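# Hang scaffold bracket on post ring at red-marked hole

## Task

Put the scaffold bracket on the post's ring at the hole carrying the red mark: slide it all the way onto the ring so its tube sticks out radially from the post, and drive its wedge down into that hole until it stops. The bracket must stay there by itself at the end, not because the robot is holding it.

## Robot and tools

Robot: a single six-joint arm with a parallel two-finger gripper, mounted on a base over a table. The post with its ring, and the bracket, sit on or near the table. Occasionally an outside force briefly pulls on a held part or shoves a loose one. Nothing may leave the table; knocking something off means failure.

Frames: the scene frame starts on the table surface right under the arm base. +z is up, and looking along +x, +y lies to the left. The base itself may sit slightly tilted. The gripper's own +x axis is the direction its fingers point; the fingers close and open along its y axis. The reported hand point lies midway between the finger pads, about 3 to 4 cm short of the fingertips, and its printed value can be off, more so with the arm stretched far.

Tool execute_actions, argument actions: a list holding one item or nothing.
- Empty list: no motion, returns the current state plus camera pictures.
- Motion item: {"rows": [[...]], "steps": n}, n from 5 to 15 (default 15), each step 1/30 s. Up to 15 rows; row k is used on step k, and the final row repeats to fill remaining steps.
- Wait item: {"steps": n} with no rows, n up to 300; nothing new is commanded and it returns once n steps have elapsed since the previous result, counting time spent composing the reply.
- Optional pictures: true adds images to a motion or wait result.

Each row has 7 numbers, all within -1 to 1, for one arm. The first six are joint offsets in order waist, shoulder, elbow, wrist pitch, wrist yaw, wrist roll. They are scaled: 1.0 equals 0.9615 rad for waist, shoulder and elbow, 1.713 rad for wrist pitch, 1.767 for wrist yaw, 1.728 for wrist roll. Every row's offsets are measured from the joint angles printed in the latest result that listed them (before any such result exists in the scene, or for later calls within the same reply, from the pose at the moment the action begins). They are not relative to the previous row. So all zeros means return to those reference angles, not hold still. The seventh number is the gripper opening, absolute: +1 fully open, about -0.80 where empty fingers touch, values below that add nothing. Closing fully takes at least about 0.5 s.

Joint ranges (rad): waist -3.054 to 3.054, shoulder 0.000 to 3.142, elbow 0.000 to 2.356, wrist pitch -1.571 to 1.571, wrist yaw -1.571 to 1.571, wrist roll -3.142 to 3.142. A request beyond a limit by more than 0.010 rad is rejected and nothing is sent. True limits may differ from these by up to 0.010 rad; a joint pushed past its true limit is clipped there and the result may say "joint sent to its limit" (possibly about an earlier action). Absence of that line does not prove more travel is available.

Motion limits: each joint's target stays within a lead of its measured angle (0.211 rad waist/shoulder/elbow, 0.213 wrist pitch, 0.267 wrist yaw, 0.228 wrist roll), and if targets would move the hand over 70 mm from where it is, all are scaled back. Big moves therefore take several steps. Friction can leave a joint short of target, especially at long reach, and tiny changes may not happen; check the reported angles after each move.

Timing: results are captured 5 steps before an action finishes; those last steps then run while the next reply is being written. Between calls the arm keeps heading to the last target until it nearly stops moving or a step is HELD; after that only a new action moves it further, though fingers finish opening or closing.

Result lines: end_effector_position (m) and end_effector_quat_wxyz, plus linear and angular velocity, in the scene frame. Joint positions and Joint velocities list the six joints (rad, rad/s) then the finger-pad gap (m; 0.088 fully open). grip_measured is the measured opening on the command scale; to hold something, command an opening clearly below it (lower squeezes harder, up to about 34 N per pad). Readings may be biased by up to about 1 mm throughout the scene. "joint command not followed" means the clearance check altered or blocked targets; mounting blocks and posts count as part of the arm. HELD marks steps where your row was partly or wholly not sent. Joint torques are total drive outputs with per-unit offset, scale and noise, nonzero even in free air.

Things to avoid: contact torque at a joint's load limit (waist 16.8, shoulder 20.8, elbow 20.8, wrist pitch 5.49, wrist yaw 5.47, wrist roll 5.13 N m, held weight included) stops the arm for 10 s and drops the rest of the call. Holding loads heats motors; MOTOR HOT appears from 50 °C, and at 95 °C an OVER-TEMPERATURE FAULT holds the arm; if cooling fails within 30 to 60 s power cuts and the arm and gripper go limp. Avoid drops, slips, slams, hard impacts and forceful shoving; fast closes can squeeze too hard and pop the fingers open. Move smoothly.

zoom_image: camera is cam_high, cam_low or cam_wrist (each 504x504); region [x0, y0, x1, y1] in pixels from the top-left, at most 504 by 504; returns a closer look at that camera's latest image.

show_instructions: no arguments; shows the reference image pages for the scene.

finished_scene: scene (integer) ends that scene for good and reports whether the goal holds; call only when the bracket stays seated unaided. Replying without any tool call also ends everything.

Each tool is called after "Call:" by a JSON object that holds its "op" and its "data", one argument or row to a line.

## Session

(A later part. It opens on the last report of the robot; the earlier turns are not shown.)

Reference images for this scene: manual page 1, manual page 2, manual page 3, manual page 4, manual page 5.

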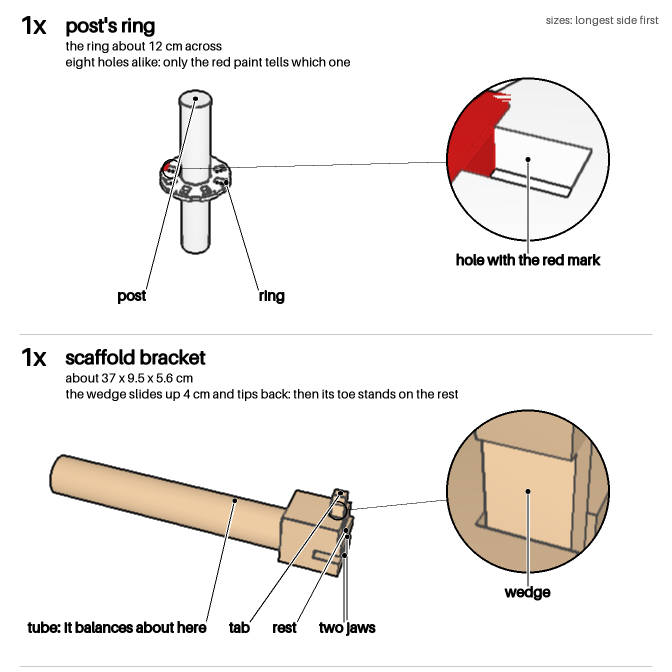

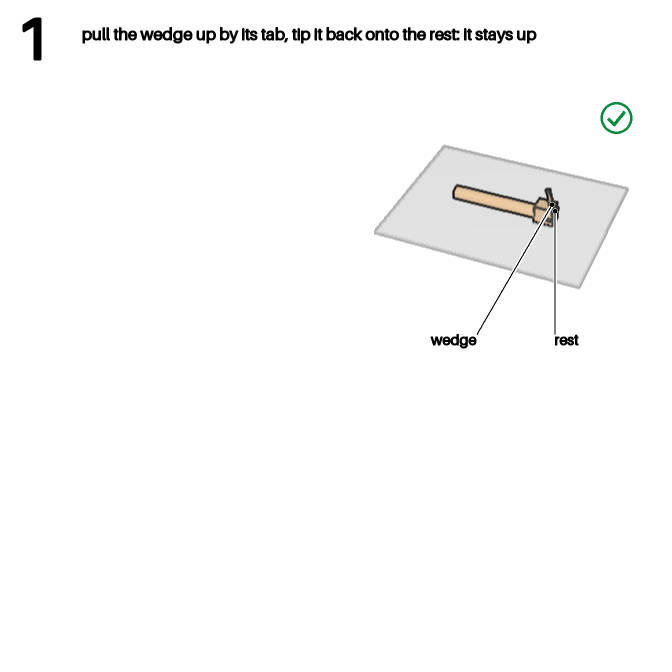

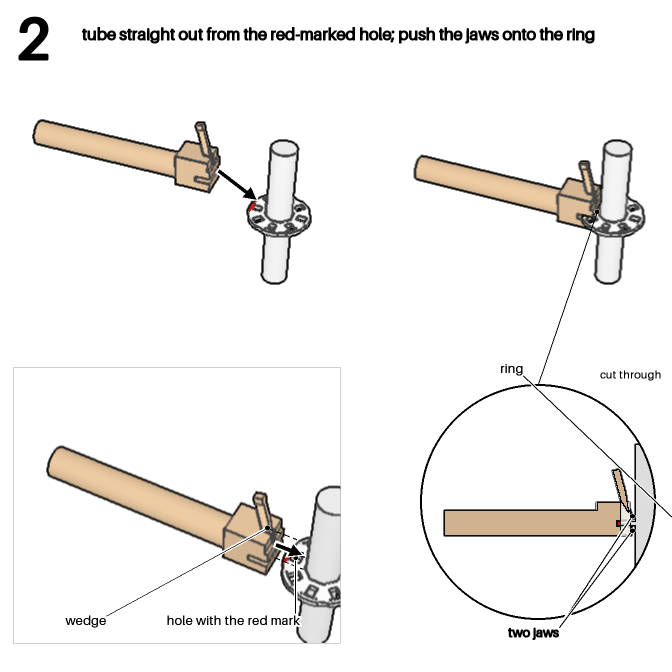

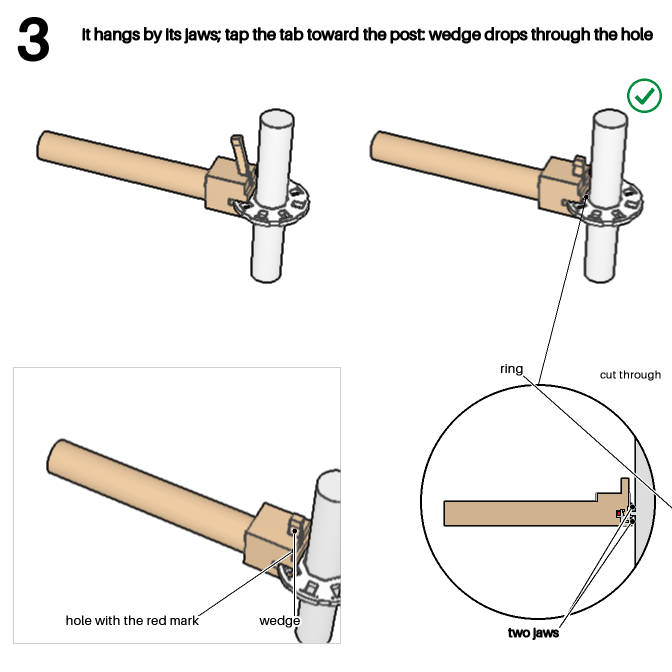

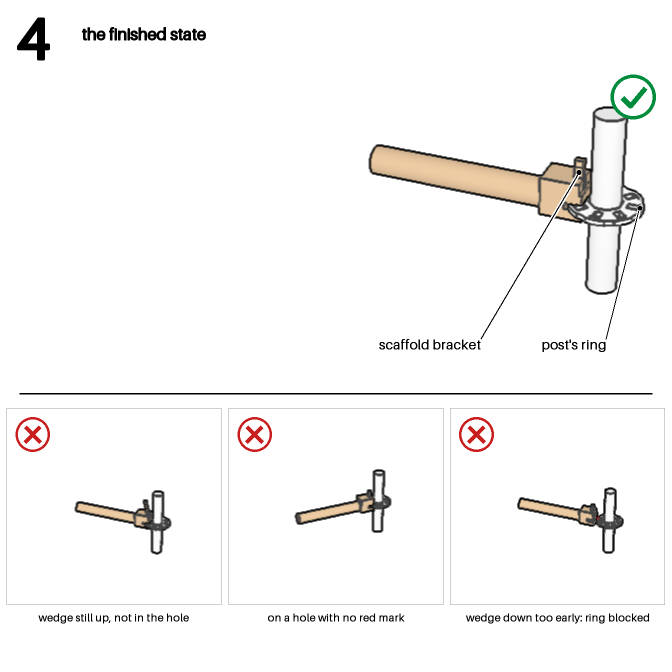

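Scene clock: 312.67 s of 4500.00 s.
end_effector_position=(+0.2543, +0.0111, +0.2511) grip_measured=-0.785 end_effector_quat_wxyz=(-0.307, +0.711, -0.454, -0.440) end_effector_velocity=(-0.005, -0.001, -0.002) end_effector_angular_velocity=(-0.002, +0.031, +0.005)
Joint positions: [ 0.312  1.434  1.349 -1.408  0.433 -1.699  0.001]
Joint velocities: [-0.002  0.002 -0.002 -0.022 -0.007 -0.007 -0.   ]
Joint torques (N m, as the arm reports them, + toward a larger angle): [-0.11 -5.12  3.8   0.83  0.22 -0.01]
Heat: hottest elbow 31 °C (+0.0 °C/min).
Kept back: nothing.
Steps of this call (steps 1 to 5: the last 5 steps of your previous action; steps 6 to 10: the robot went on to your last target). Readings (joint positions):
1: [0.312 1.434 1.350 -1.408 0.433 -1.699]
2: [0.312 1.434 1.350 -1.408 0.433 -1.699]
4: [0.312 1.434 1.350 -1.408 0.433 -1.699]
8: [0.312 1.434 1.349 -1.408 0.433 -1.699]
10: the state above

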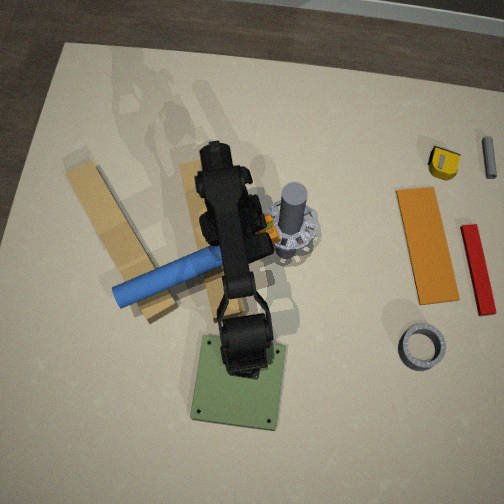

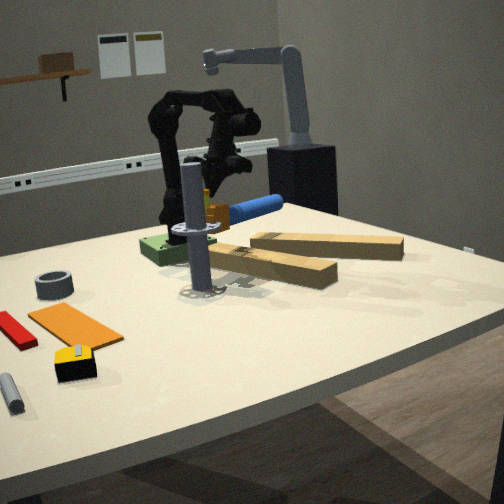

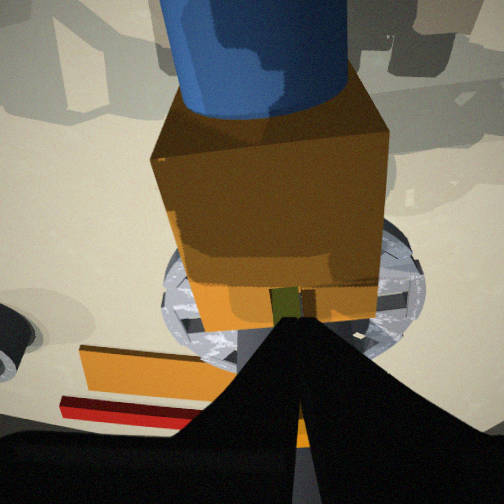

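Call:
{"op": "execute_actions", "data": {
  "actions": [
    {"rows": [[-0.03,0,0.07,-0.035,0,0,-1]], "steps": 15}
  ]
}}

Call:
{"op": "execute_actions", "data": {
  "actions": [
    {"steps": 8}
  ],
  "pictures": true
}}

Call:
{"op": "zoom_image", "data": {
  "camera": "cam_low",
  "region": [150, 100, 310, 260]
}}

Scene clock: 313.33 s of 4500.00 s.
end_effector_position=(+0.2521, +0.0094, +0.2634) grip_measured=-0.785 end_effector_quat_wxyz=(-0.314, +0.705, -0.455, -0.443) end_effector_velocity=(-0.001, +0.002, +0.003) end_effector_angular_velocity=(+0.023, -0.003, +0.006)
Joint positions: [ 0.299  1.437  1.406 -1.461  0.417 -1.699  0.001]
Joint velocities: [-0.002 -0.007  0.012 -0.007 -0.022 -0.007 -0.   ]
Joint torques (N m, as the arm reports them, + toward a larger angle): [-1.59 -5.54  5.46  0.29  0.89  0.  ]
Heat: hottest elbow 31 °C (+0.0 °C/min).
Steps of this call (steps 1 to 10: the robot went on to your last target; steps 11 to 20: the first 10 steps of this action). Readings (joint positions):
11: [0.310 1.435 1.357 -1.416 0.432 -1.699]
12: [0.305 1.437 1.369 -1.431 0.425 -1.699]
14: [0.299 1.437 1.389 -1.448 0.418 -1.699]
18: [0.299 1.437 1.404 -1.460 0.417 -1.699]
20: the state above

Scene clock: 313.60 s of 4500.00 s.
end_effector_position=(+0.2520, +0.0094, +0.2637) grip_measured=-0.785 end_effector_quat_wxyz=(-0.314, +0.705, -0.455, -0.443) end_effector_velocity=(+0.000, +0.000, +0.001) end_effector_angular_velocity=(+0.009, -0.007, +0.005)
Joint positions: [ 0.299  1.437  1.407 -1.463  0.416 -1.699  0.001]
Joint velocities: [-0.002 -0.007 -0.002  0.007 -0.007 -0.007 -0.   ]
Joint torques (N m, as the arm reports them, + toward a larger angle): [-1.63 -5.51  5.45  0.26  0.89  0.  ]
Heat: hottest elbow 31 °C (+0.0 °C/min).
Kept back: nothing.
Steps of this call (steps 1 to 5: the last 5 steps of your previous action; steps 6 to 8: the robot went on to your last target). Readings (joint positions):
1: [0.299 1.437 1.406 -1.461 0.416 -1.699]
2: [0.299 1.437 1.406 -1.462 0.416 -1.699]
4: [0.299 1.437 1.407 -1.462 0.416 -1.699]
8: the state above

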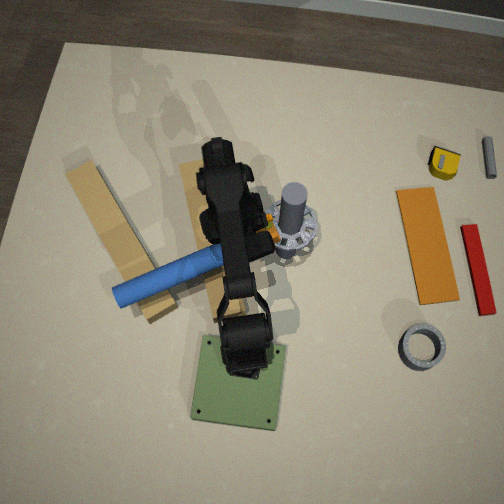

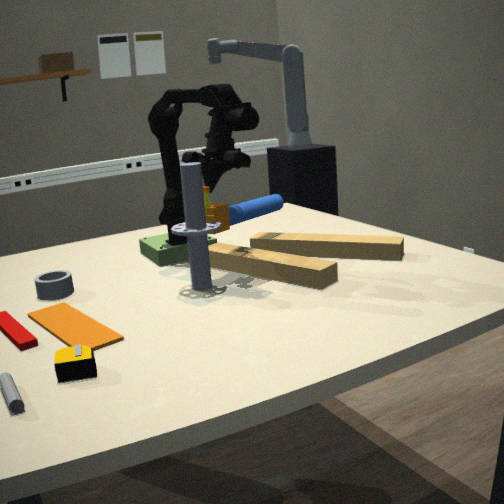

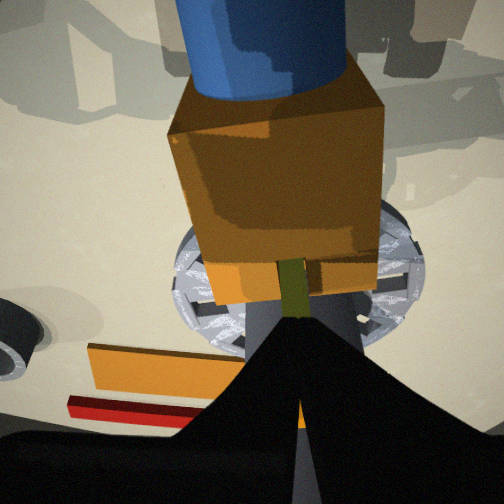

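Region (150, 100, 310, 260) of cam_low's 504x504 image, scaled by 3.150, with more detail than that image has.

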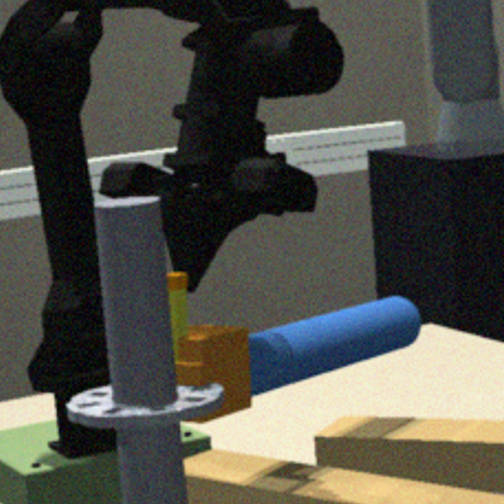

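Call:
{"op": "execute_actions", "data": {
  "actions": [
    {"rows": [[0.01,0,0.07,-0.035,0,0,-1]], "steps": 15}
  ]
}}

Call:
{"op": "execute_actions", "data": {
  "actions": [
    {"rows": [[-0.035,0,0.0,0,0.01,0,-1]], "steps": 15}
  ]
}}

Call:
{"op": "execute_actions", "data": {
  "actions": [
    {"steps": 8}
  ],
  "pictures": true
}}

Call:
{"op": "zoom_image", "data": {
  "camera": "cam_low",
  "region": [150, 100, 310, 260]
}}

Scene clock: 314.17 s of 4500.00 s.
end_effector_position=(+0.2493, +0.0097, +0.2784) grip_measured=-0.785 end_effector_quat_wxyz=(-0.313, +0.708, -0.453, -0.442) end_effector_velocity=(-0.004, -0.002, +0.001) end_effector_angular_velocity=(-0.010, +0.012, -0.005)
Joint positions: [ 0.305  1.437  1.466 -1.518  0.42  -1.699  0.001]
Joint velocities: [ 0.002 -0.002  0.002 -0.022  0.007  0.007 -0.   ]
Joint torques (N m, as the arm reports them, + toward a larger angle): [ 0.17 -5.17  5.27  0.41  0.05 -0.01]
Heat: hottest elbow 31 °C (+0.0 °C/min).
Steps of this call (steps 1 to 7: the robot went on to your last target; steps 8 to 17: the first 10 steps of this action). Readings (joint positions):
8: [0.300 1.438 1.416 -1.475 0.418 -1.699]
9: [0.300 1.440 1.429 -1.493 0.420 -1.699]
11: [0.302 1.439 1.452 -1.506 0.420 -1.699]
15: [0.305 1.437 1.466 -1.516 0.420 -1.699]
17: the state above

Scene clock: 314.67 s of 4500.00 s.
end_effector_position=(+0.2497, +0.0002, +0.2793) grip_measured=-0.785 end_effector_quat_wxyz=(-0.316, +0.704, -0.467, -0.433) end_effector_velocity=(-0.005, -0.001, -0.002) end_effector_angular_velocity=(-0.001, +0.031, +0.005)
Joint positions: [ 0.275  1.437  1.467 -1.519  0.434 -1.699  0.001]
Joint velocities: [-0.002  0.002 -0.002 -0.022 -0.007 -0.007 -0.   ]
Joint torques (N m, as the arm reports them, + toward a larger angle): [-0.27 -5.13  4.52  0.62  0.32 -0.04]
Heat: hottest elbow 31 °C (+0.0 °C/min).
Steps of this call (steps 1 to 5: the last 5 steps of your previous action; steps 6 to 15: the first 10 steps of this action, its rows measured from where the robot was after step 5). Readings (joint positions):
5: [0.306 1.437 1.467 -1.519 0.420 -1.699]
6: [0.303 1.437 1.467 -1.519 0.420 -1.699]
7: [0.296 1.437 1.467 -1.519 0.423 -1.699]
9: [0.282 1.437 1.467 -1.519 0.430 -1.699]
13: [0.275 1.437 1.467 -1.519 0.433 -1.699]
15: the state above

Scene clock: 314.93 s of 4500.00 s.
end_effector_position=(+0.2498, +0.0000, +0.2793) grip_measured=-0.785 end_effector_quat_wxyz=(-0.316, +0.704, -0.467, -0.433) end_effector_velocity=(-0.002, -0.000, -0.001) end_effector_angular_velocity=(+0.004, +0.012, +0.005)
Joint positions: [ 0.275  1.437  1.467 -1.519  0.434 -1.699  0.001]
Joint velocities: [-0.002 -0.002 -0.002 -0.007 -0.007 -0.007  0.   ]
Joint torques (N m, as the arm reports them, + toward a larger angle): [-0.26 -5.08  4.57  0.62  0.34 -0.02]
Heat: hottest elbow 31 °C (+0.0 °C/min).
Kept back: nothing.
Steps of this call (steps 1 to 5: the last 5 steps of your previous action; steps 6 to 8: the robot went on to your last target). Readings (joint positions):
1: [0.275 1.437 1.467 -1.519 0.434 -1.699]
2: [0.275 1.437 1.467 -1.519 0.434 -1.699]
4: [0.275 1.437 1.467 -1.519 0.434 -1.699]
8: the state above

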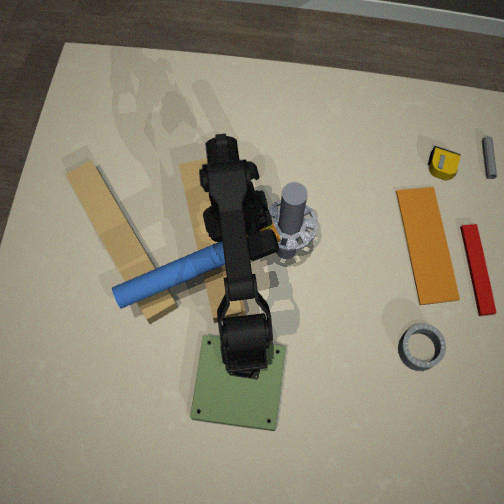

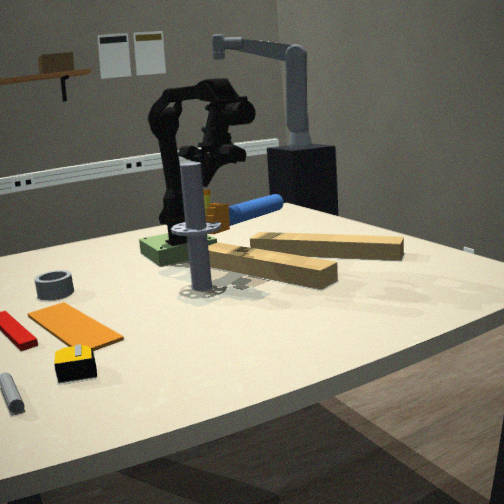

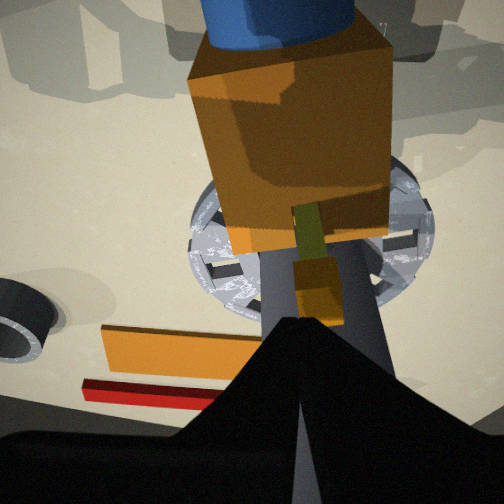

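Region (150, 100, 310, 260) of cam_low's 504x504 image, scaled by 3.150, with more detail than that image has.

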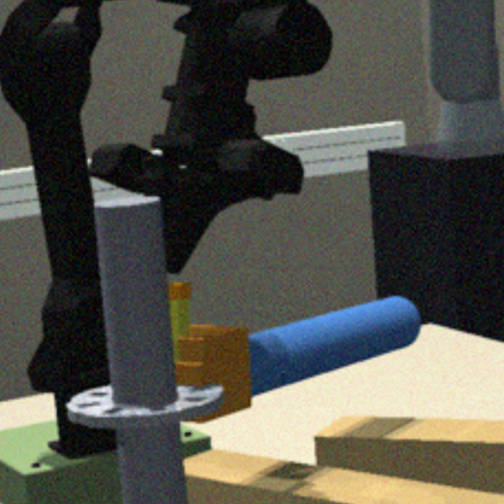

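Call:
{"op": "execute_actions", "data": {
  "actions": [
    {"rows": [[0,0,-0.08,0.04,0,0,-1]], "steps": 15}
  ]
}}

Call:
{"op": "execute_actions", "data": {
  "actions": [
    {"rows": [[0,0,-0.06,0.03,0,0,-1]], "steps": 15}
  ]
}}

Call:
{"op": "execute_actions", "data": {
  "actions": [
    {"steps": 10}
  ],
  "pictures": true
}}

Call:
{"op": "zoom_image", "data": {
  "camera": "cam_low",
  "region": [150, 100, 310, 260]
}}

Scene clock: 315.47 s of 4500.00 s.
end_effector_position=(+0.2530, -0.0001, +0.2695) grip_measured=-0.785 end_effector_quat_wxyz=(-0.317, +0.708, -0.465, -0.426) end_effector_velocity=(-0.003, -0.000, -0.002) end_effector_angular_velocity=(+0.009, -0.003, -0.008)
Joint positions: [ 0.276  1.427  1.414 -1.462  0.444 -1.699  0.001]
Joint velocities: [-0.002 -0.012 -0.017  0.007 -0.007  0.007 -0.   ]
Joint torques (N m, as the arm reports them, + toward a larger angle): [-0.18 -3.79  2.5   1.38 -0.22 -0.02]
Heat: hottest elbow 31 °C (+0.0 °C/min).
Steps of this call (steps 1 to 6: the robot went on to your last target; steps 7 to 16: the first 10 steps of this action). Readings (joint positions):
7: [0.275 1.437 1.457 -1.506 0.434 -1.699]
8: [0.275 1.433 1.442 -1.487 0.435 -1.699]
10: [0.276 1.433 1.423 -1.471 0.444 -1.699]
14: [0.276 1.429 1.415 -1.464 0.444 -1.699]
16: the state above

Scene clock: 315.97 s of 4500.00 s.
end_effector_position=(+0.2538, -0.0023, +0.2685) grip_measured=-0.785 end_effector_quat_wxyz=(-0.321, +0.716, -0.463, -0.413) end_effector_velocity=(+0.002, +0.000, -0.001) end_effector_angular_velocity=(-0.004, -0.015, +0.008)
Joint positions: [ 0.276  1.406  1.386 -1.428  0.461 -1.699  0.001]
Joint velocities: [ 0.002 -0.007 -0.012  0.022  0.007 -0.007 -0.   ]
Joint torques (N m, as the arm reports them, + toward a larger angle): [-0.05 -2.5   2.01  1.95 -0.53 -0.01]
Heat: hottest elbow 31 °C (+0.0 °C/min).
Steps of this call (steps 1 to 5: the last 5 steps of your previous action; steps 6 to 15: the first 10 steps of this action, its rows measured from where the robot was after step 5). Readings (joint positions):
5: [0.276 1.427 1.413 -1.461 0.444 -1.699]
6: [0.276 1.424 1.408 -1.456 0.448 -1.699]
7: [0.276 1.418 1.400 -1.446 0.453 -1.699]
9: [0.276 1.411 1.392 -1.436 0.455 -1.699]
13: [0.276 1.407 1.386 -1.429 0.460 -1.699]
15: the state above

Scene clock: 316.30 s of 4500.00 s.
end_effector_position=(+0.2538, -0.0024, +0.2685) grip_measured=-0.785 end_effector_quat_wxyz=(-0.321, +0.716, -0.463, -0.412) end_effector_velocity=(-0.003, -0.000, -0.002) end_effector_angular_velocity=(+0.002, +0.017, +0.005)
Joint positions: [ 0.276  1.406  1.385 -1.427  0.462 -1.699  0.001]
Joint velocities: [-0.002 -0.002 -0.007 -0.007 -0.007 -0.007 -0.   ]
Joint torques (N m, as the arm reports them, + toward a larger angle): [-0.04 -2.5   1.89  1.95 -0.55 -0.01]
Heat: hottest elbow 31 °C (+0.0 °C/min).
Kept back: nothing.
Steps of this call (steps 1 to 5: the last 5 steps of your previous action; steps 6 to 10: the robot went on to your last target). Readings (joint positions):
1: [0.276 1.406 1.385 -1.428 0.461 -1.699]
2: [0.276 1.406 1.385 -1.428 0.462 -1.699]
4: [0.276 1.406 1.385 -1.428 0.462 -1.699]
8: [0.276 1.406 1.385 -1.427 0.462 -1.699]
10: the state above

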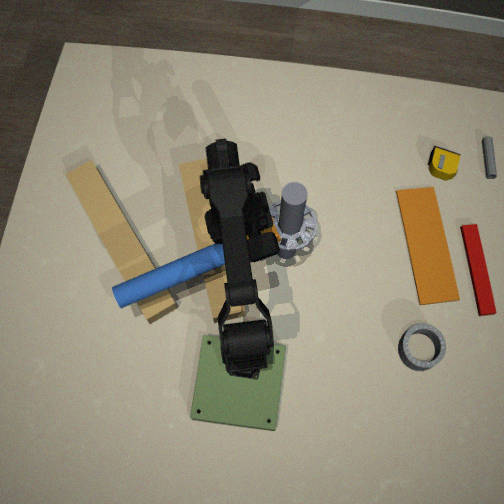

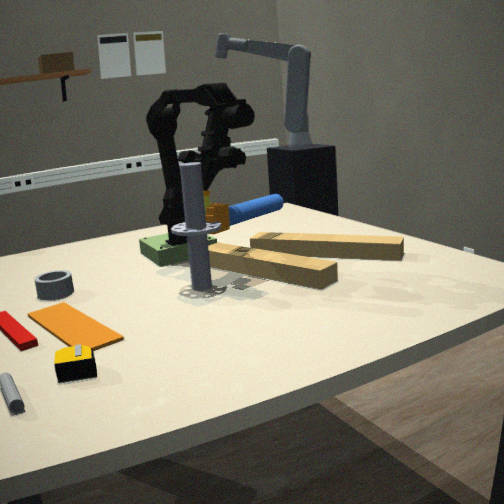

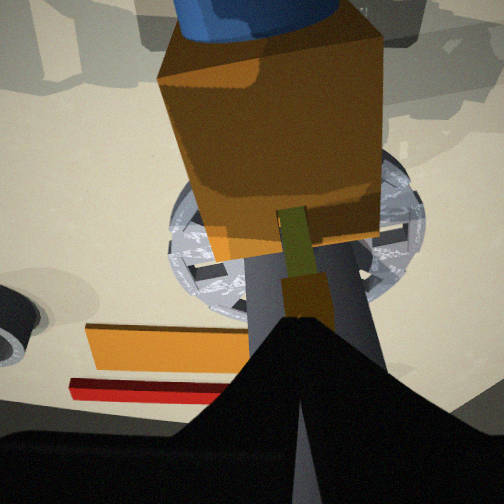

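Region (150, 100, 310, 260) of cam_low's 504x504 image, scaled by 3.150, with more detail than that image has.

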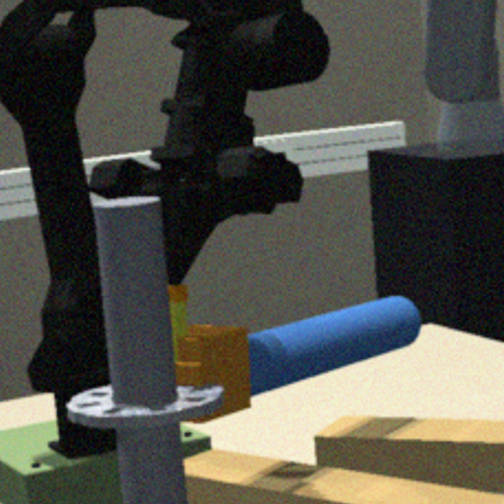

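Call:
{"op": "execute_actions", "data": {
  "actions": [
    {"rows": [[0,0.025,0.085,-0.055,-0.01,0,-1]], "steps": 15}
  ]
}}

Call:
{"op": "execute_actions", "data": {
  "actions": [
    {"rows": [[0.14,0,0.0,0,0.17,0,-1]], "steps": 15}
  ]
}}

Call:
{"op": "execute_actions", "data": {
  "actions": [
    {"steps": 12}
  ],
  "pictures": true
}}

Call:
{"op": "zoom_image", "data": {
  "camera": "cam_low",
  "region": [150, 100, 310, 260]
}}

Scene clock: 317.00 s of 4500.00 s.
end_effector_position=(+0.2481, -0.0018, +0.2805) grip_measured=-0.785 end_effector_quat_wxyz=(-0.314, +0.708, -0.467, -0.427) end_effector_velocity=(-0.006, -0.001, +0.000) end_effector_angular_velocity=(+0.000, +0.030, -0.008)
Joint positions: [ 0.276  1.425  1.457 -1.515  0.447 -1.699  0.001]
Joint velocities: [-0.002  0.002  0.007 -0.037 -0.007  0.007 -0.   ]
Joint torques (N m, as the arm reports them, + toward a larger angle): [ 0.   -4.44  5.37  0.41  0.09 -0.02]
Heat: hottest elbow 31 °C (+0.0 °C/min).
Steps of this call (steps 1 to 11: the robot went on to your last target; steps 12 to 21: the first 10 steps of this action). Readings (joint positions):
12: [0.276 1.407 1.397 -1.437 0.457 -1.699]
13: [0.276 1.415 1.414 -1.460 0.448 -1.699]
15: [0.276 1.424 1.436 -1.490 0.447 -1.699]
19: [0.276 1.425 1.455 -1.512 0.447 -1.699]
21: the state above

Scene clock: 317.50 s of 4500.00 s.
end_effector_position=(+0.2569, -0.0038, +0.3049) grip_measured=-0.785 end_effector_quat_wxyz=(-0.213, +0.784, -0.471, -0.342) end_effector_velocity=(+0.001, -0.009, +0.009) end_effector_angular_velocity=(-0.093, -0.025, +0.003)
Joint positions: [ 0.406  1.425  1.459 -1.52   0.736 -1.699  0.001]
Joint velocities: [ 0.007 -0.002 -0.002 -0.007  0.095 -0.007 -0.   ]
Joint torques (N m, as the arm reports them, + toward a larger angle): [ 0.33 -4.99  4.53  0.8   0.52 -0.01]
Heat: hottest elbow 31 °C (+0.0 °C/min).
Steps of this call (steps 1 to 5: the last 5 steps of your previous action; steps 6 to 15: the first 10 steps of this action, its rows measured from where the robot was after step 5). Readings (joint positions):
5: [0.276 1.425 1.458 -1.518 0.447 -1.699]
6: [0.292 1.425 1.458 -1.519 0.505 -1.699]
7: [0.326 1.425 1.459 -1.521 0.583 -1.699]
9: [0.379 1.425 1.459 -1.520 0.666 -1.699]
13: [0.405 1.425 1.459 -1.520 0.726 -1.699]
15: the state above

Scene clock: 317.90 s of 4500.00 s.
end_effector_position=(+0.2571, -0.0042, +0.3057) grip_measured=-0.785 end_effector_quat_wxyz=(-0.210, +0.786, -0.472, -0.339) end_effector_velocity=(-0.002, -0.002, +0.001) end_effector_angular_velocity=(-0.012, +0.008, +0.002)
Joint positions: [ 0.408  1.425  1.459 -1.52   0.744 -1.699  0.001]
Joint velocities: [-0.002 -0.002 -0.002 -0.007  0.007 -0.007  0.   ]
Joint torques (N m, as the arm reports them, + toward a larger angle): [ 0.29 -5.    4.54  0.79  0.55 -0.04]
Heat: hottest elbow 31 °C (+0.0 °C/min).
Kept back: nothing.
Steps of this call (steps 1 to 5: the last 5 steps of your previous action; steps 6 to 12: the robot went on to your last target). Readings (joint positions):
1: [0.406 1.425 1.459 -1.520 0.738 -1.699]
2: [0.407 1.425 1.459 -1.520 0.740 -1.699]
4: [0.408 1.425 1.459 -1.520 0.742 -1.699]
8: [0.408 1.425 1.459 -1.520 0.744 -1.699]
12: the state above

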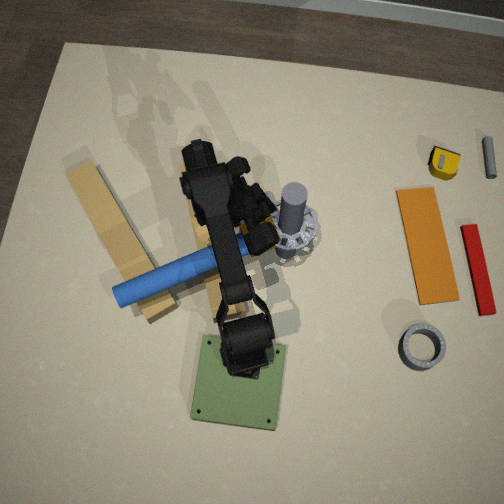

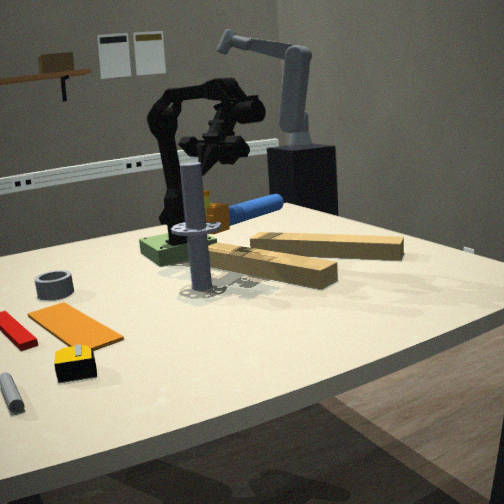

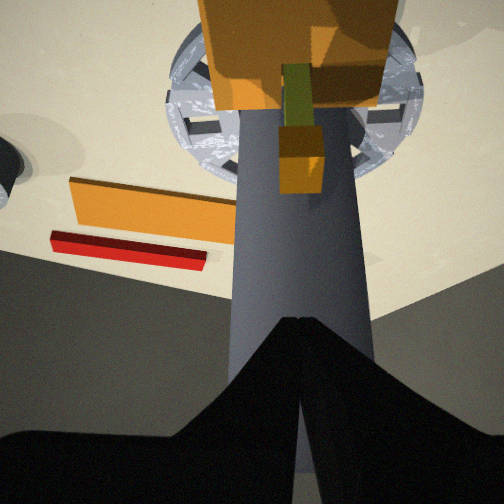

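Region (150, 100, 310, 260) of cam_low's 504x504 image, scaled by 3.150, with more detail than that image has.

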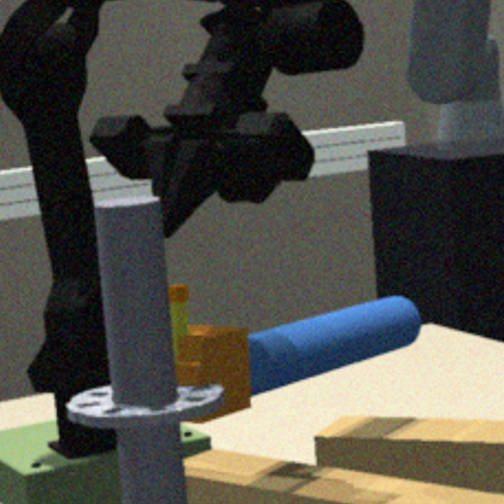

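Call:
{"op": "execute_actions", "data": {
  "actions": [
    {"rows": [[0.03,0,-0.15,0.075,0,0,-1]], "steps": 15}
  ]
}}

Call:
{"op": "execute_actions", "data": {
  "actions": [
    {"steps": 12}
  ],
  "pictures": true
}}

Call:
{"op": "zoom_image", "data": {
  "camera": "cam_low",
  "region": [150, 100, 310, 260]
}}

Scene clock: 318.47 s of 4500.00 s.
end_effector_position=(+0.2620, +0.0046, +0.2717) grip_measured=-0.785 end_effector_quat_wxyz=(-0.199, +0.790, -0.464, -0.346) end_effector_velocity=(+0.006, +0.005, -0.003) end_effector_angular_velocity=(+0.036, -0.029, +0.005)
Joint positions: [ 0.434  1.428  1.323 -1.398  0.745 -1.699  0.001]
Joint velocities: [-0.002 -0.002 -0.007  0.051 -0.022 -0.007 -0.   ]
Joint torques (N m, as the arm reports them, + toward a larger angle): [ 0.27 -5.48  3.86  0.79  0.38  0.  ]
Heat: hottest elbow 31 °C (+0.0 °C/min).
Steps of this call (steps 1 to 7: the robot went on to your last target; steps 8 to 17: the first 10 steps of this action). Readings (joint positions):
8: [0.411 1.422 1.439 -1.492 0.749 -1.699]
9: [0.417 1.416 1.409 -1.455 0.750 -1.699]
11: [0.428 1.419 1.359 -1.427 0.747 -1.699]
15: [0.434 1.428 1.323 -1.403 0.745 -1.699]
17: the state above

Scene clock: 318.87 s of 4500.00 s.
end_effector_position=(+0.2625, +0.0049, +0.2716) grip_measured=-0.785 end_effector_quat_wxyz=(-0.200, +0.791, -0.464, -0.345) end_effector_velocity=(+0.002, +0.003, +0.001) end_effector_angular_velocity=(+0.020, -0.026, -0.002)
Joint positions: [ 0.434  1.428  1.322 -1.395  0.745 -1.699  0.001]
Joint velocities: [ 0.002 -0.007 -0.002  0.022 -0.007  0.007 -0.   ]
Joint torques (N m, as the arm reports them, + toward a larger angle): [ 0.22 -5.52  3.9   0.8   0.38  0.  ]
Heat: hottest elbow 31 °C (+0.0 °C/min).
Kept back: nothing.
Steps of this call (steps 1 to 5: the last 5 steps of your previous action; steps 6 to 12: the robot went on to your last target). Readings (joint positions):
1: [0.434 1.428 1.323 -1.397 0.745 -1.699]
2: [0.434 1.428 1.323 -1.396 0.745 -1.699]
4: [0.434 1.428 1.322 -1.396 0.745 -1.699]
8: [0.434 1.428 1.322 -1.395 0.745 -1.699]
12: the state above

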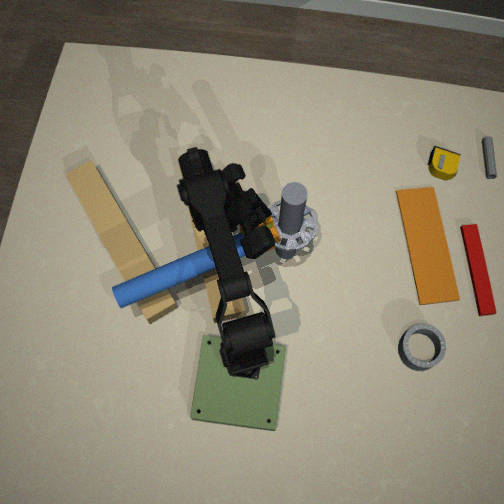

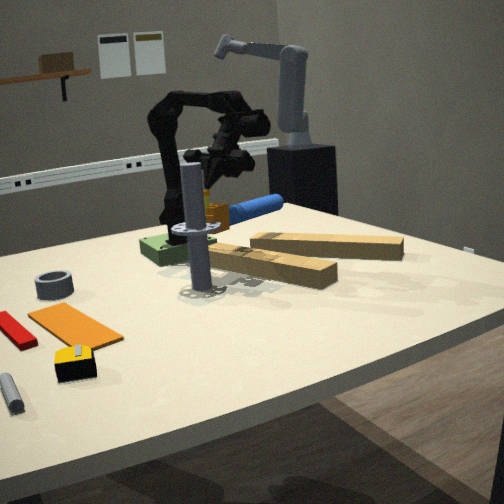

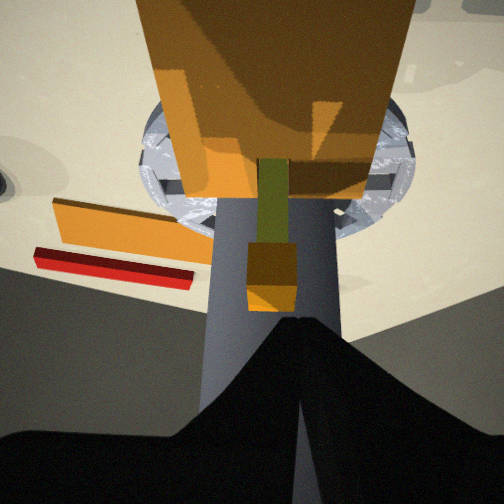

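Region (150, 100, 310, 260) of cam_low's 504x504 image, scaled by 3.150, with more detail than that image has.

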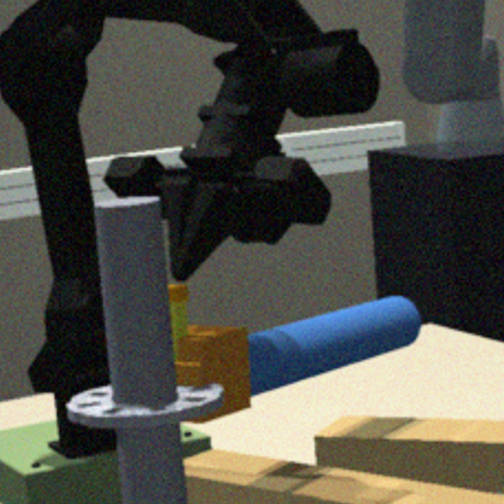

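Call:
{"op": "execute_actions", "data": {
  "actions": [
    {"rows": [[0.0,0,0.0,0.025,0,0,-1]], "steps": 12}
  ]
}}

Call:
{"op": "execute_actions", "data": {
  "actions": [
    {"rows": [[0.0,0,-0.08,0.04,0,0,-1]], "steps": 15}
  ]
}}

Call:
{"op": "execute_actions", "data": {
  "actions": [
    {"steps": 12}
  ],
  "pictures": true
}}

Call:
{"op": "zoom_image", "data": {
  "camera": "cam_low",
  "region": [150, 100, 310, 260]
}}

Scene clock: 319.40 s of 4500.00 s.
end_effector_position=(+0.2685, +0.0076, +0.2723) grip_measured=-0.785 end_effector_quat_wxyz=(-0.214, +0.795, -0.458, -0.335) end_effector_velocity=(+0.005, +0.004, -0.002) end_effector_angular_velocity=(+0.027, -0.012, +0.016)
Joint positions: [ 0.434  1.428  1.322 -1.358  0.745 -1.699  0.001]
Joint velocities: [-0.002 -0.002 -0.002  0.037 -0.022 -0.022 -0.   ]
Joint torques (N m, as the arm reports them, + toward a larger angle): [-0.02 -5.16  4.67  0.8   0.41 -0.02]
Heat: hottest elbow 31 °C (+0.0 °C/min).
Steps of this call (steps 1 to 9: the robot went on to your last target; steps 10 to 16: the first 7 steps of this action). Readings (joint positions):
10: [0.434 1.428 1.322 -1.389 0.745 -1.699]
11: [0.434 1.428 1.322 -1.376 0.745 -1.699]
13: [0.434 1.428 1.322 -1.364 0.745 -1.699]
16: the state above

Scene clock: 319.90 s of 4500.00 s.
end_effector_position=(+0.2700, +0.0082, +0.2557) grip_measured=-0.785 end_effector_quat_wxyz=(-0.214, +0.795, -0.458, -0.335) end_effector_velocity=(+0.003, -0.000, -0.000) end_effector_angular_velocity=(-0.002, -0.014, +0.002)
Joint positions: [ 0.434  1.427  1.255 -1.292  0.746 -1.699  0.001]
Joint velocities: [-0.002 -0.002 -0.007  0.022  0.007 -0.007 -0.   ]
Joint torques (N m, as the arm reports them, + toward a larger angle): [-0.06 -5.13  3.87  0.86  0.38 -0.02]
Heat: hottest elbow 31 °C (+0.0 °C/min).
Steps of this call (steps 1 to 5: the last 5 steps of your previous action; steps 6 to 15: the first 10 steps of this action, its rows measured from where the robot was after step 5). Readings (joint positions):
5: [0.434 1.428 1.322 -1.356 0.745 -1.699]
6: [0.434 1.427 1.313 -1.341 0.745 -1.699]
7: [0.434 1.425 1.298 -1.321 0.746 -1.699]
9: [0.434 1.425 1.273 -1.307 0.746 -1.699]
13: [0.434 1.427 1.255 -1.294 0.746 -1.699]
15: the state above

Scene clock: 320.30 s of 4500.00 s.
end_effector_position=(+0.2701, +0.0082, +0.2555) grip_measured=-0.785 end_effector_quat_wxyz=(-0.214, +0.795, -0.458, -0.335) end_effector_velocity=(+0.001, +0.002, -0.001) end_effector_angular_velocity=(+0.028, -0.007, -0.005)
Joint positions: [ 0.434  1.427  1.254 -1.29   0.746 -1.699  0.001]
Joint velocities: [-0.002 -0.002  0.002  0.007 -0.022  0.007 -0.   ]
Joint torques (N m, as the arm reports them, + toward a larger angle): [-0.06 -5.11  3.91  0.88  0.39 -0.02]
Heat: hottest elbow 31 °C (+0.0 °C/min).
Kept back: nothing.
Steps of this call (steps 1 to 5: the last 5 steps of your previous action; steps 6 to 12: the robot went on to your last target). Readings (joint positions):
1: [0.434 1.427 1.255 -1.291 0.746 -1.699]
2: [0.434 1.427 1.254 -1.291 0.746 -1.699]
4: [0.434 1.427 1.254 -1.291 0.746 -1.699]
8: [0.434 1.427 1.254 -1.290 0.746 -1.699]
12: the state above

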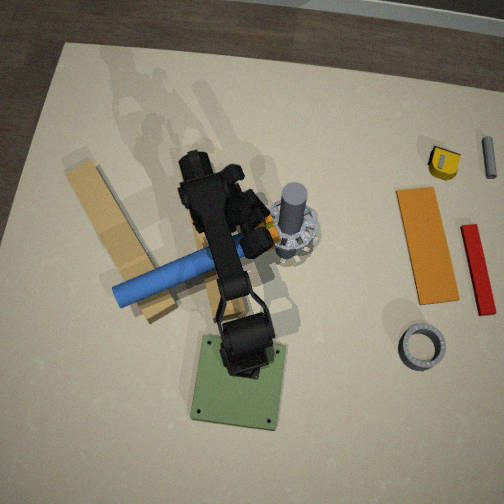

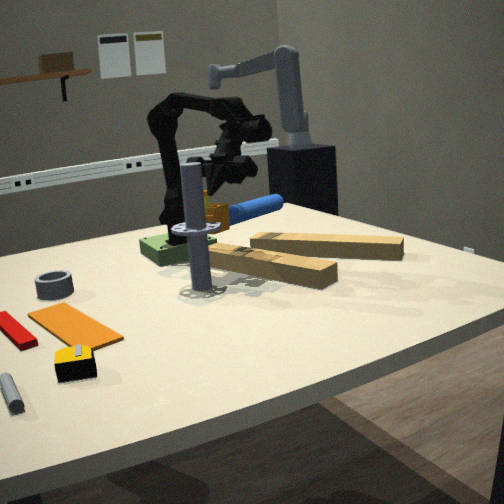

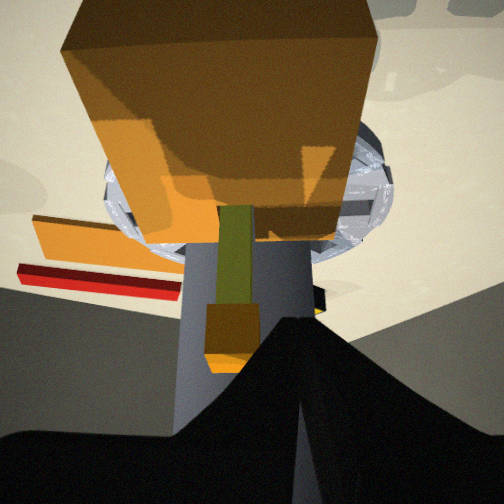

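Region (150, 100, 310, 260) of cam_low's 504x504 image, scaled by 3.150, with more detail than that image has.

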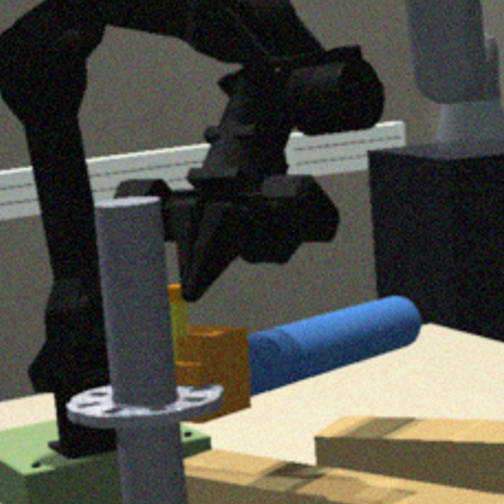

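Call:
{"op": "execute_actions", "data": {
  "actions": [
    {"rows": [[0.0,0,0.08,-0.04,0,0,-1]], "steps": 15}
  ]
}}

Call:
{"op": "execute_actions", "data": {
  "actions": [
    {"rows": [[-0.015,0,0,-0.05,0,0,-1]], "steps": 15}
  ]
}}

Call:
{"op": "execute_actions", "data": {
  "actions": [
    {"steps": 10}
  ],
  "pictures": true
}}

Call:
{"op": "zoom_image", "data": {
  "camera": "cam_low",
  "region": [150, 100, 310, 260]
}}

Scene clock: 320.87 s of 4500.00 s.
end_effector_position=(+0.2691, +0.0078, +0.2724) grip_measured=-0.785 end_effector_quat_wxyz=(-0.215, +0.796, -0.457, -0.334) end_effector_velocity=(-0.004, -0.002, -0.001) end_effector_angular_velocity=(-0.005, +0.027, +0.004)
Joint positions: [ 0.434  1.427  1.322 -1.354  0.745 -1.699  0.001]
Joint velocities: [-0.002 -0.002 -0.002 -0.022 -0.007 -0.007  0.   ]
Joint torques (N m, as the arm reports them, + toward a larger angle): [-0.06 -5.37  5.48  0.48  0.43 -0.02]
Heat: hottest elbow 31 °C (+0.0 °C/min).
Steps of this call (steps 1 to 7: the robot went on to your last target; steps 8 to 17: the first 10 steps of this action). Readings (joint positions):
8: [0.434 1.427 1.263 -1.302 0.746 -1.699]
9: [0.434 1.430 1.277 -1.321 0.745 -1.699]
11: [0.434 1.429 1.303 -1.337 0.745 -1.699]
15: [0.434 1.427 1.322 -1.351 0.745 -1.699]
17: the state above

Scene clock: 321.37 s of 4500.00 s.
end_effector_position=(+0.2560, -0.0010, +0.2715) grip_measured=-0.785 end_effector_quat_wxyz=(-0.188, +0.783, -0.475, -0.355) end_effector_velocity=(-0.009, -0.002, -0.001) end_effector_angular_velocity=(-0.016, +0.054, +0.008)
Joint positions: [ 0.423  1.427  1.323 -1.435  0.745 -1.699  0.001]
Joint velocities: [ 0.002 -0.002 -0.002 -0.051 -0.007 -0.007 -0.   ]
Joint torques (N m, as the arm reports them, + toward a larger angle): [-0.33 -5.13  4.49  0.32  0.42 -0.03]
Heat: hottest elbow 31 °C (+0.0 °C/min).
Steps of this call (steps 1 to 5: the last 5 steps of your previous action; steps 6 to 15: the first 10 steps of this action, its rows measured from where the robot was after step 5). Readings (joint positions):
5: [0.434 1.427 1.323 -1.355 0.745 -1.699]
6: [0.434 1.427 1.323 -1.367 0.745 -1.699]
7: [0.431 1.427 1.323 -1.394 0.745 -1.699]
9: [0.425 1.427 1.323 -1.420 0.745 -1.699]
13: [0.423 1.427 1.323 -1.434 0.745 -1.699]
15: the state above

Scene clock: 321.70 s of 4500.00 s.
end_effector_position=(+0.2556, -0.0012, +0.2715) grip_measured=-0.785 end_effector_quat_wxyz=(-0.187, +0.783, -0.475, -0.355) end_effector_velocity=(-0.005, +0.001, -0.003) end_effector_angular_velocity=(+0.009, +0.033, +0.009)
Joint positions: [ 0.422  1.427  1.323 -1.438  0.745 -1.699  0.001]
Joint velocities: [ 0.002 -0.002 -0.002 -0.022 -0.022 -0.007 -0.   ]
Joint torques (N m, as the arm reports them, + toward a larger angle): [-0.33 -5.06  4.49  0.31  0.42 -0.01]
Heat: hottest elbow 31 °C (+0.0 °C/min).
Kept back: nothing.
Steps of this call (steps 1 to 5: the last 5 steps of your previous action; steps 6 to 10: the robot went on to your last target). Readings (joint positions):
1: [0.423 1.427 1.323 -1.436 0.745 -1.699]
2: [0.423 1.427 1.323 -1.437 0.745 -1.699]
4: [0.422 1.427 1.323 -1.437 0.745 -1.699]
8: [0.422 1.427 1.323 -1.437 0.745 -1.699]
10: the state above

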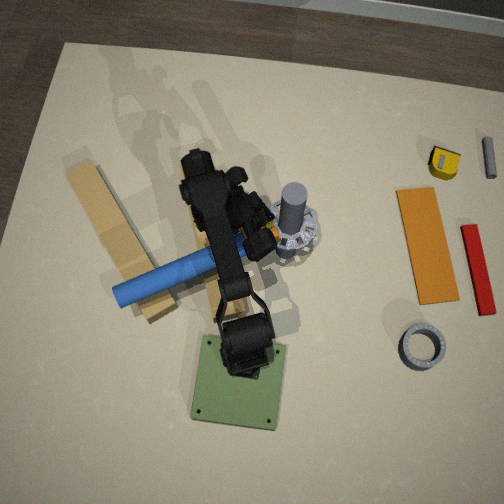

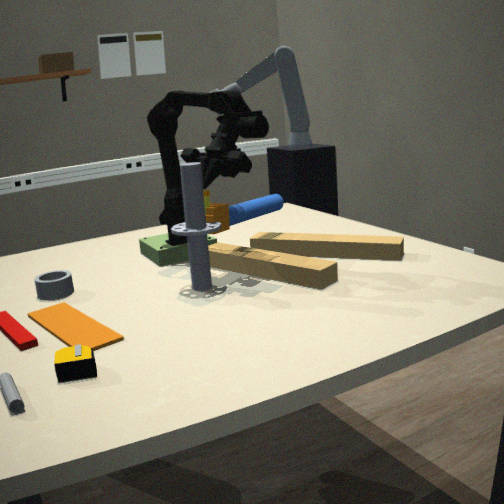

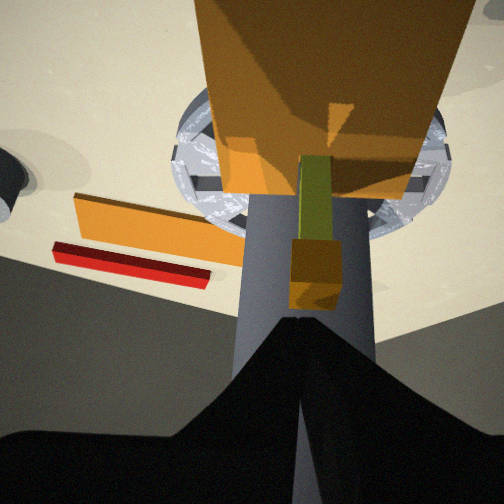

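Region (150, 100, 310, 260) of cam_low's 504x504 image, scaled by 3.150, with more detail than that image has.

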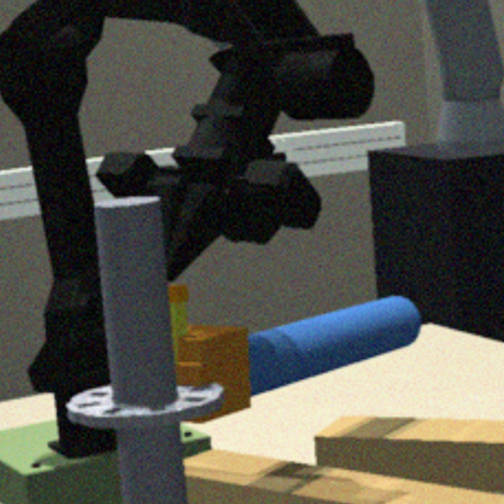

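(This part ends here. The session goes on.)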